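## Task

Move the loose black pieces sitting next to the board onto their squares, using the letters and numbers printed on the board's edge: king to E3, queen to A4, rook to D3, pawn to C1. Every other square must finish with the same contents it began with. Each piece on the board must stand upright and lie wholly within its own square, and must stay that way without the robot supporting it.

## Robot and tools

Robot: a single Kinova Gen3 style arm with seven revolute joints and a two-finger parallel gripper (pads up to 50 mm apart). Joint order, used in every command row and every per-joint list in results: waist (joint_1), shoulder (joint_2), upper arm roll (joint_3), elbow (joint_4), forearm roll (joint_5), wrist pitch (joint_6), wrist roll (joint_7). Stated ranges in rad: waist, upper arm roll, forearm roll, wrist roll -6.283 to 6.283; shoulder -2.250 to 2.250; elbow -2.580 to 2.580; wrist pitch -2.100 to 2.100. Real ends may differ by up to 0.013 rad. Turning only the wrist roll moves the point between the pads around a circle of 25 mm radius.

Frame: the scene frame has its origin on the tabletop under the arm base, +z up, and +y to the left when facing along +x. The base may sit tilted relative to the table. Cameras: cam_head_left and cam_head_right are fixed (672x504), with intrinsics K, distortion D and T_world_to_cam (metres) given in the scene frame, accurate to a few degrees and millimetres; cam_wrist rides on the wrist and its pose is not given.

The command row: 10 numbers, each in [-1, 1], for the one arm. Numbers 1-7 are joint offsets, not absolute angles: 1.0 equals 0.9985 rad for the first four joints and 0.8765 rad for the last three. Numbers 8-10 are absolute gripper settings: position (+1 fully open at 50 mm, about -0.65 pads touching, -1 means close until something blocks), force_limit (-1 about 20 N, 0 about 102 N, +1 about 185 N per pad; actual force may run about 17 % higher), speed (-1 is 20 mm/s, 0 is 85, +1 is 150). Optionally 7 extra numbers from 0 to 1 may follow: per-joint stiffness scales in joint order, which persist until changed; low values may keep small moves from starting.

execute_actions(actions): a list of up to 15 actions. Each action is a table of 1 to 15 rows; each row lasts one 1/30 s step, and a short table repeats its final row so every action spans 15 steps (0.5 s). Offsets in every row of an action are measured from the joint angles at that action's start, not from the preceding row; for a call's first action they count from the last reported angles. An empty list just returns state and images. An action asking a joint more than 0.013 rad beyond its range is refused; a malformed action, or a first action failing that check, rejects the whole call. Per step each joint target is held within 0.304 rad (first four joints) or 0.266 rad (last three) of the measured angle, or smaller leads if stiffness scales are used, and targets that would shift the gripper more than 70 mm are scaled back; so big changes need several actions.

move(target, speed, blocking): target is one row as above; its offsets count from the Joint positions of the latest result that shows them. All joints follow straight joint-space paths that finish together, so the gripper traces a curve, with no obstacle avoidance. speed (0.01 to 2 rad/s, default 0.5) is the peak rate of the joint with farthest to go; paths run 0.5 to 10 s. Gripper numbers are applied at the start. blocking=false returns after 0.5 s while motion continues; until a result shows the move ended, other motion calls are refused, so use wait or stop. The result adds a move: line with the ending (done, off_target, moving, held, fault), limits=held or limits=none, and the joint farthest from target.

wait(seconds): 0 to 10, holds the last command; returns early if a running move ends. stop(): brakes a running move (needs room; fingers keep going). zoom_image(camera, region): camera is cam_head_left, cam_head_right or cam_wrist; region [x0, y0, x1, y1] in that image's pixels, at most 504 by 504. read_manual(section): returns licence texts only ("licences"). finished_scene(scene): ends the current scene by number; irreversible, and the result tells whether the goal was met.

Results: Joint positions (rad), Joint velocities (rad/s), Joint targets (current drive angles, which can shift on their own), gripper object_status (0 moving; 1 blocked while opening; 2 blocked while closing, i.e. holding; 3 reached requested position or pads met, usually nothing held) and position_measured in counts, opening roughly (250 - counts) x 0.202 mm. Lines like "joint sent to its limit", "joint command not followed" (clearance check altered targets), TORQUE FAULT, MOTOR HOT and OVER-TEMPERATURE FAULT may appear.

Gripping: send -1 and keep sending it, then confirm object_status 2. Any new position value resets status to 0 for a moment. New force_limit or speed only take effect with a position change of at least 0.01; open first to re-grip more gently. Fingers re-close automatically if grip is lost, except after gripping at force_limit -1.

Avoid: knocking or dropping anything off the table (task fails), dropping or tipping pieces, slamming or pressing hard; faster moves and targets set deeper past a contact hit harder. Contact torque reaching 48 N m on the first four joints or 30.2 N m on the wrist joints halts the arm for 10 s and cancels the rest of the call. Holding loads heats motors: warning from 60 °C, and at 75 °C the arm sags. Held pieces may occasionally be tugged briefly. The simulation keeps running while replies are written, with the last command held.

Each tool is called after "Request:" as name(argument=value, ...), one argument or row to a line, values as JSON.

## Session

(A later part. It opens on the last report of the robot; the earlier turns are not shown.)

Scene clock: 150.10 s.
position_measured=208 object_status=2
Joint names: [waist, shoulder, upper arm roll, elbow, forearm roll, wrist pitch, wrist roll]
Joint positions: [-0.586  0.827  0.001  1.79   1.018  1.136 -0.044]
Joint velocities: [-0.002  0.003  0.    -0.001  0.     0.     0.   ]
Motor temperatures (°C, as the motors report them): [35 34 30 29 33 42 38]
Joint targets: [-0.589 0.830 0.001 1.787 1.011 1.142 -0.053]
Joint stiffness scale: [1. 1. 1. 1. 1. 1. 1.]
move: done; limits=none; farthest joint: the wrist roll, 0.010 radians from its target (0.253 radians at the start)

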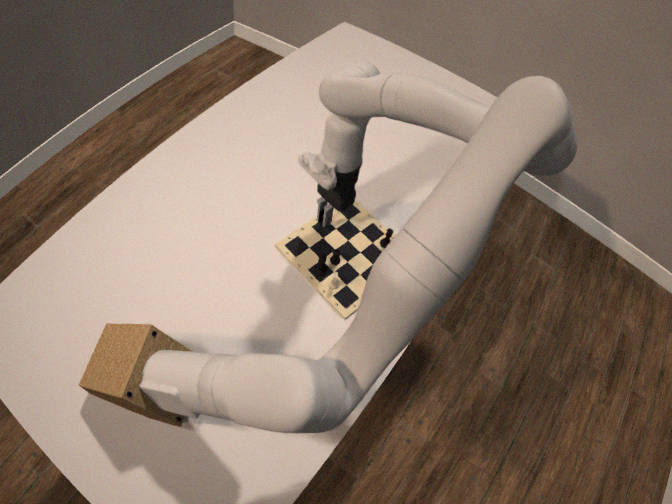

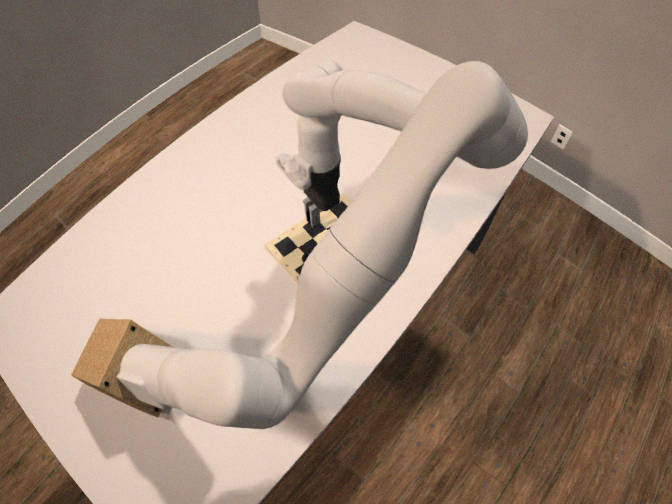

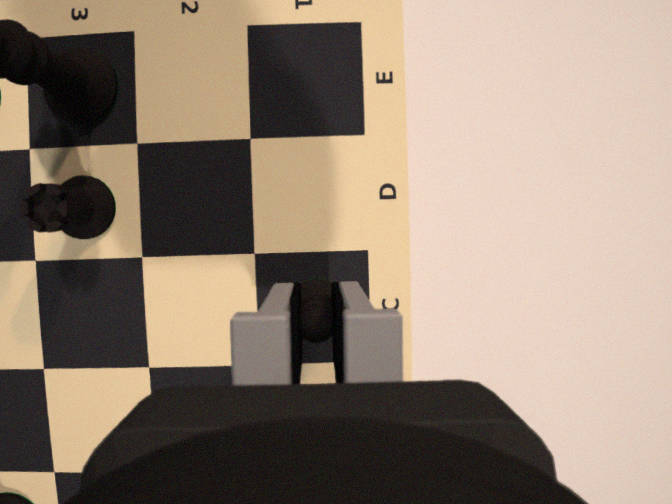

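Request:
move(
  target=[0.0239,0.0165,0,0.0109,0.0365,-0.0307,-0.0264,-1,-0.4,-0.3],
  speed=0.05,
)

Scene clock: 152.83 s.
position_measured=208 object_status=2
Joint names: [waist, shoulder, upper arm roll, elbow, forearm roll, wrist pitch, wrist roll]
Joint positions: [-0.565  0.841  0.001  1.798  1.043  1.115 -0.057]
Joint velocities: [ 0.002  0.001 -0.     0.     0.     0.    -0.001]
Motor temperatures (°C, as the motors report them): [35 34 30 29 33 42 38]
Joint targets: [-0.562 0.843 0.001 1.801 1.050 1.109 -0.067]
Joint stiffness scale: [1. 1. 1. 1. 1. 1. 1.]
move: done; limits=none; farthest joint: the wrist roll, 0.010 radians from its target (0.024 radians at the start)

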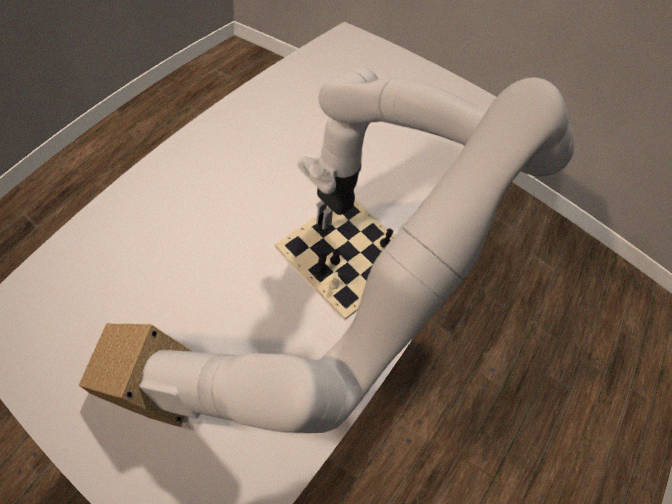

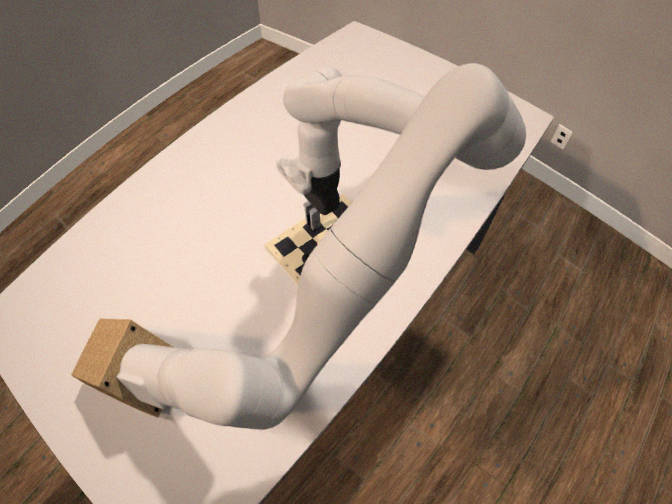

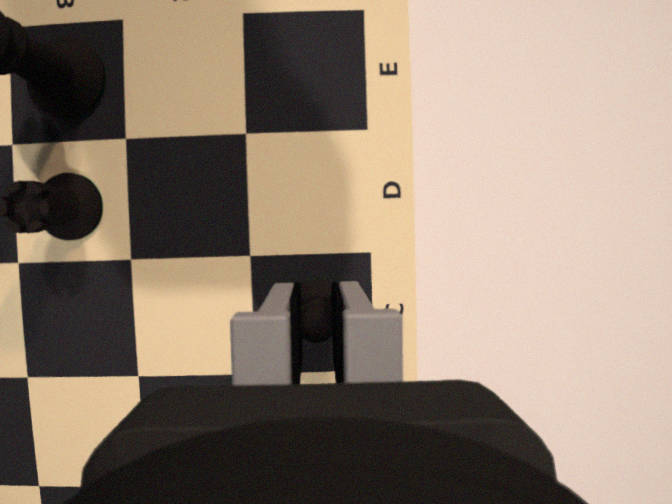

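Request:
execute_actions(
  actions=[],
)

Scene clock: 157.37 s.
position_measured=208 object_status=2
Joint names: [waist, shoulder, upper arm roll, elbow, forearm roll, wrist pitch, wrist roll]
Joint positions: [-0.565  0.841  0.001  1.798  1.043  1.115 -0.057]
Joint velocities: [-0.     0.    -0.     0.     0.    -0.     0.001]
Motor temperatures (°C, as the motors report them): [35 34 30 29 33 42 38]
Joint targets: [-0.562 0.843 0.001 1.801 1.050 1.109 -0.067]
Joint stiffness scale: [1. 1. 1. 1. 1. 1. 1.]

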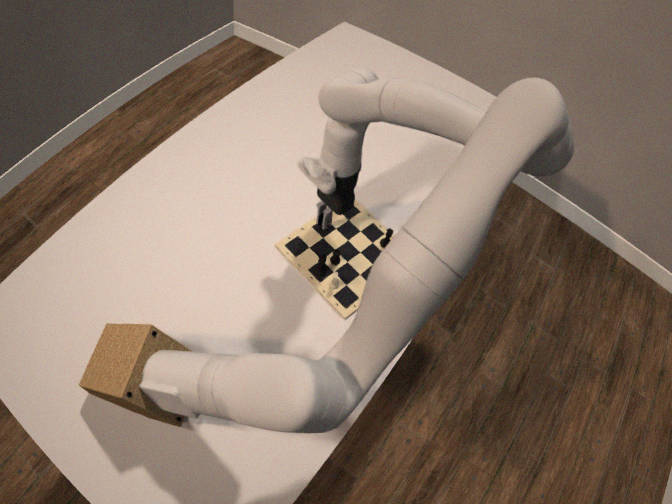

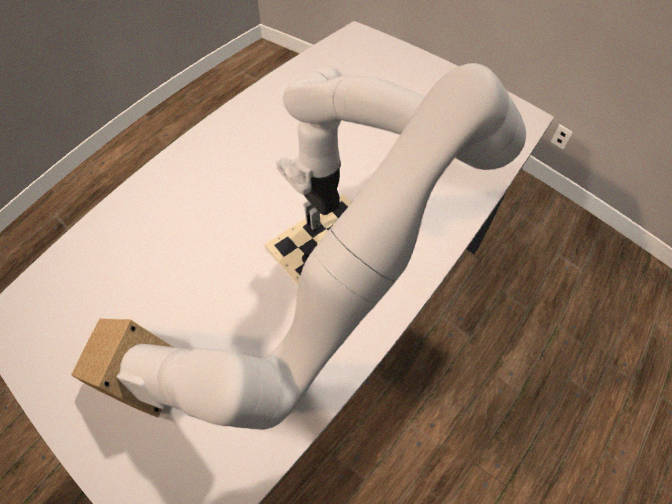

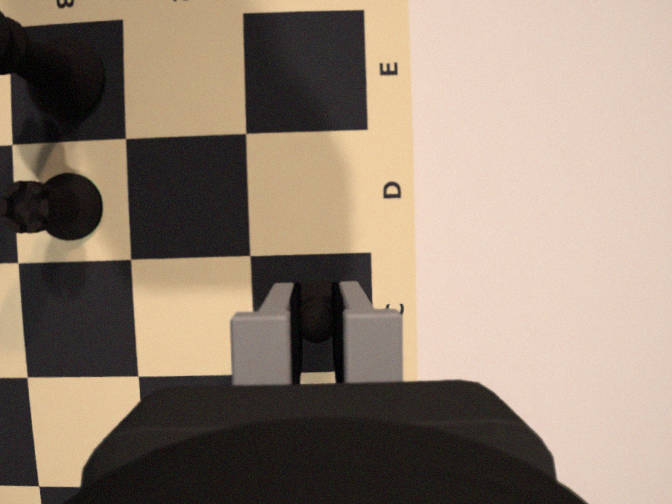

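Request:
execute_actions(
  actions=[
    [[0.005,0.004,0,0.004,0.011,-0.010,-0.012,-1,-0.4,-0.3]],
  ],
)

Scene clock: 158.20 s.
position_measured=208 object_status=2
Joint names: [waist, shoulder, upper arm roll, elbow, forearm roll, wrist pitch, wrist roll]
Joint positions: [-0.563  0.843  0.001  1.799  1.045  1.113 -0.058]
Joint velocities: [ 0.  0.  0. -0.  0.  0.  0.]
Motor temperatures (°C, as the motors report them): [35 34 30 29 33 42 38]
Joint targets: [-0.560 0.845 0.001 1.802 1.052 1.107 -0.068]
Joint stiffness scale: [1. 1. 1. 1. 1. 1. 1.]

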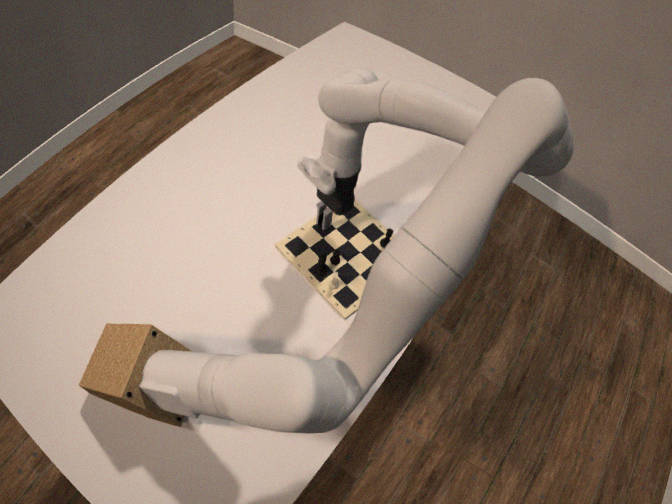

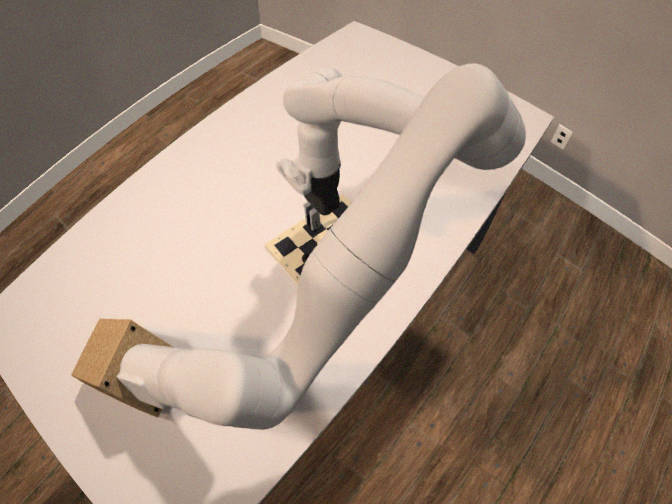

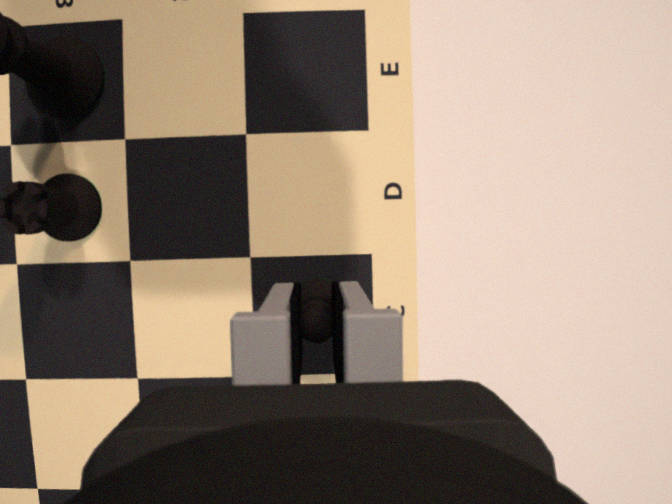

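Request:
execute_actions(
  actions=[
    [[0.005,0.004,0,0.004,0.011,-0.010,-0.012,-1,-0.4,-0.3],[0.005,0.004,0,0.004,0.011,-0.010,-0.012,-1,-0.4,-0.3],[0.005,0.004,0,0.004,0.011,-0.010,-0.012,-1,-0.4,-0.3],[0.005,0.004,0,0.004,0.011,-0.010,-0.012,-1,-0.4,-0.3],[0.005,0.004,0,0.004,0.011,-0.010,-0.012,-1,-0.4,-0.3],[0.005,0.004,0,0.004,0.011,-0.010,-0.012,-1,-0.4,-0.3],[0.005,0.004,0,0.004,0.011,-0.010,-0.012,-1,-0.4,-0.3],[0.005,0.004,0,0.004,0.011,-0.010,-0.012,-1,-0.4,-0.3],[0.005,0.004,0,0.004,0.011,-0.010,-0.012,-1,-0.4,-0.3],[0.002,0.001,0,0.001,0.003,-0.002,0,0.3,-0.4,0]],
  ],
)

Request:
move(
  target=[-0.078,-0.052,0,-0.032,-0.108,0.09,0.068,0.3,-0.4,0],
  speed=0.2,
)

Scene clock: 160.70 s.
position_measured=129 object_status=0
Joint names: [waist, shoulder, upper arm roll, elbow, forearm roll, wrist pitch, wrist roll]
Joint positions: [-0.562  0.844  0.001  1.8    1.047  1.112 -0.059]
Joint velocities: [-0.001 -0.    -0.    -0.001  0.     0.     0.   ]
Motor temperatures (°C, as the motors report them): [35 34 30 29 33 42 38]
Joint targets: [-0.561 0.844 0.001 1.800 1.048 1.112 -0.058]
Joint stiffness scale: [1. 1. 1. 1. 1. 1. 1.]

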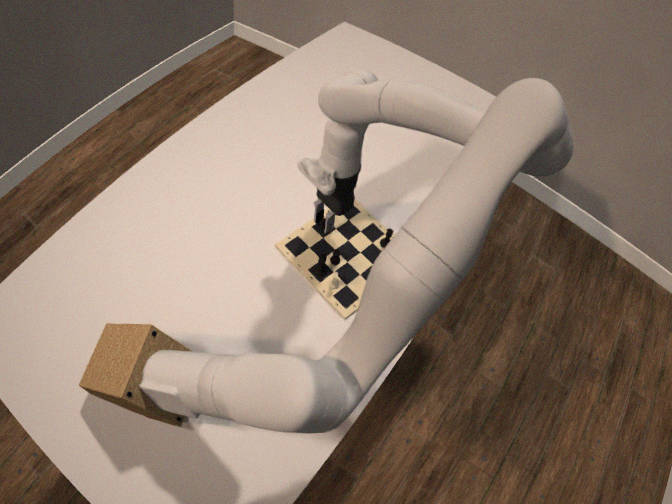

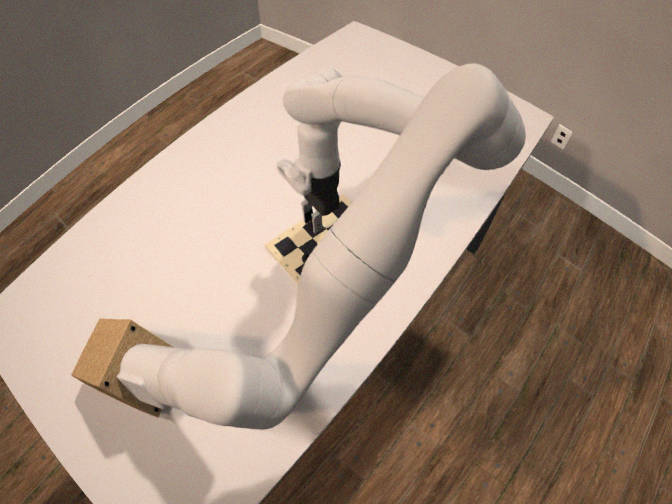

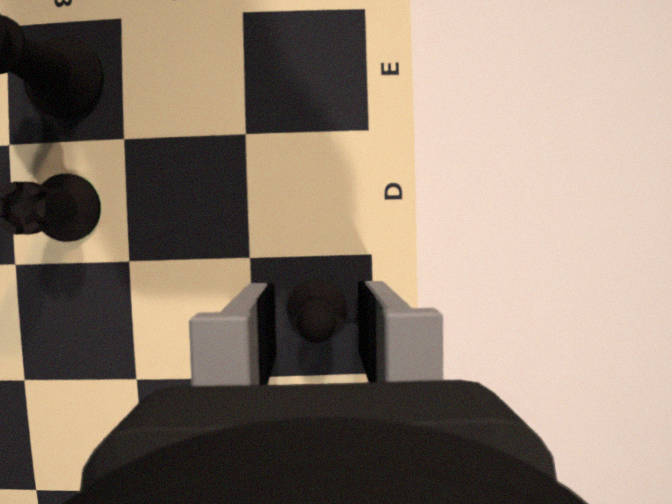

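Scene clock: 161.67 s.
position_measured=107 object_status=3
Joint names: [waist, shoulder, upper arm roll, elbow, forearm roll, wrist pitch, wrist roll]
Joint positions: [-0.636  0.794  0.001  1.771  0.96   1.184 -0.009]
Joint velocities: [-0.003 -0.002 -0.    -0.    -0.    -0.001 -0.   ]
Motor temperatures (°C, as the motors report them): [35 34 30 29 33 42 38]
Joint targets: [-0.639 0.792 0.001 1.768 0.952 1.191 0.000]
Joint stiffness scale: [1. 1. 1. 1. 1. 1. 1.]
move: done; limits=none; farthest joint: the wrist roll, 0.010 radians from its target (0.060 radians at the start)

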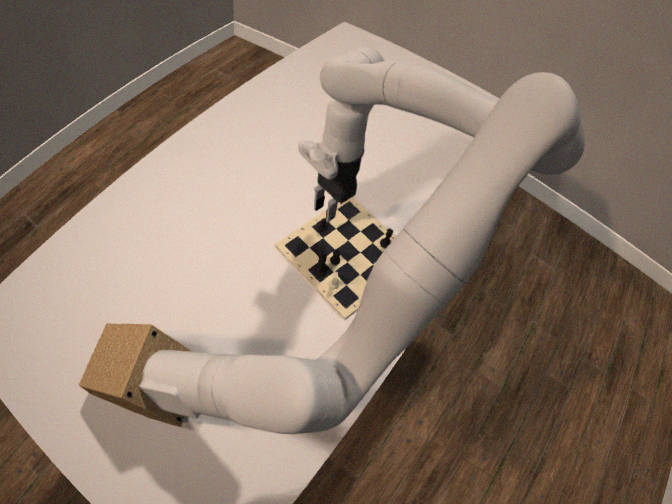

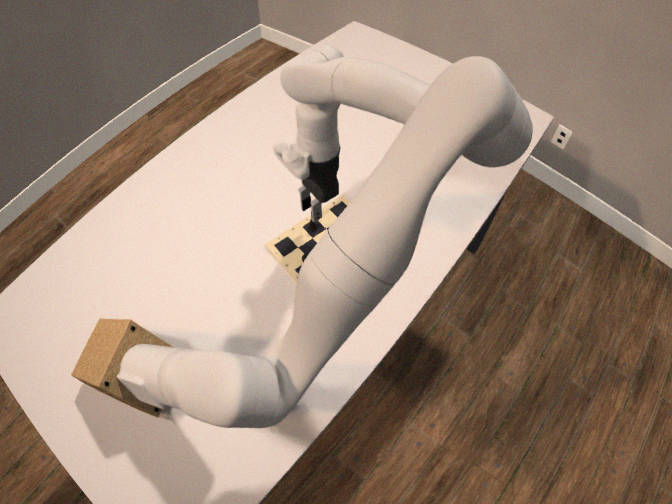

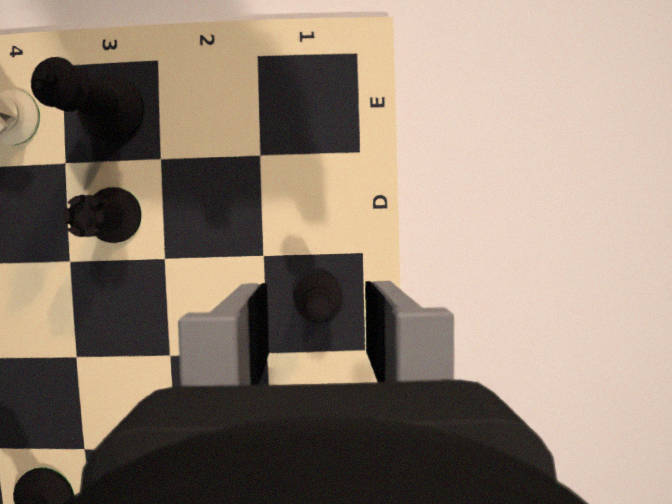

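Request:
finished_scene(
  scene=1,
)

The scene is finished: the task was done.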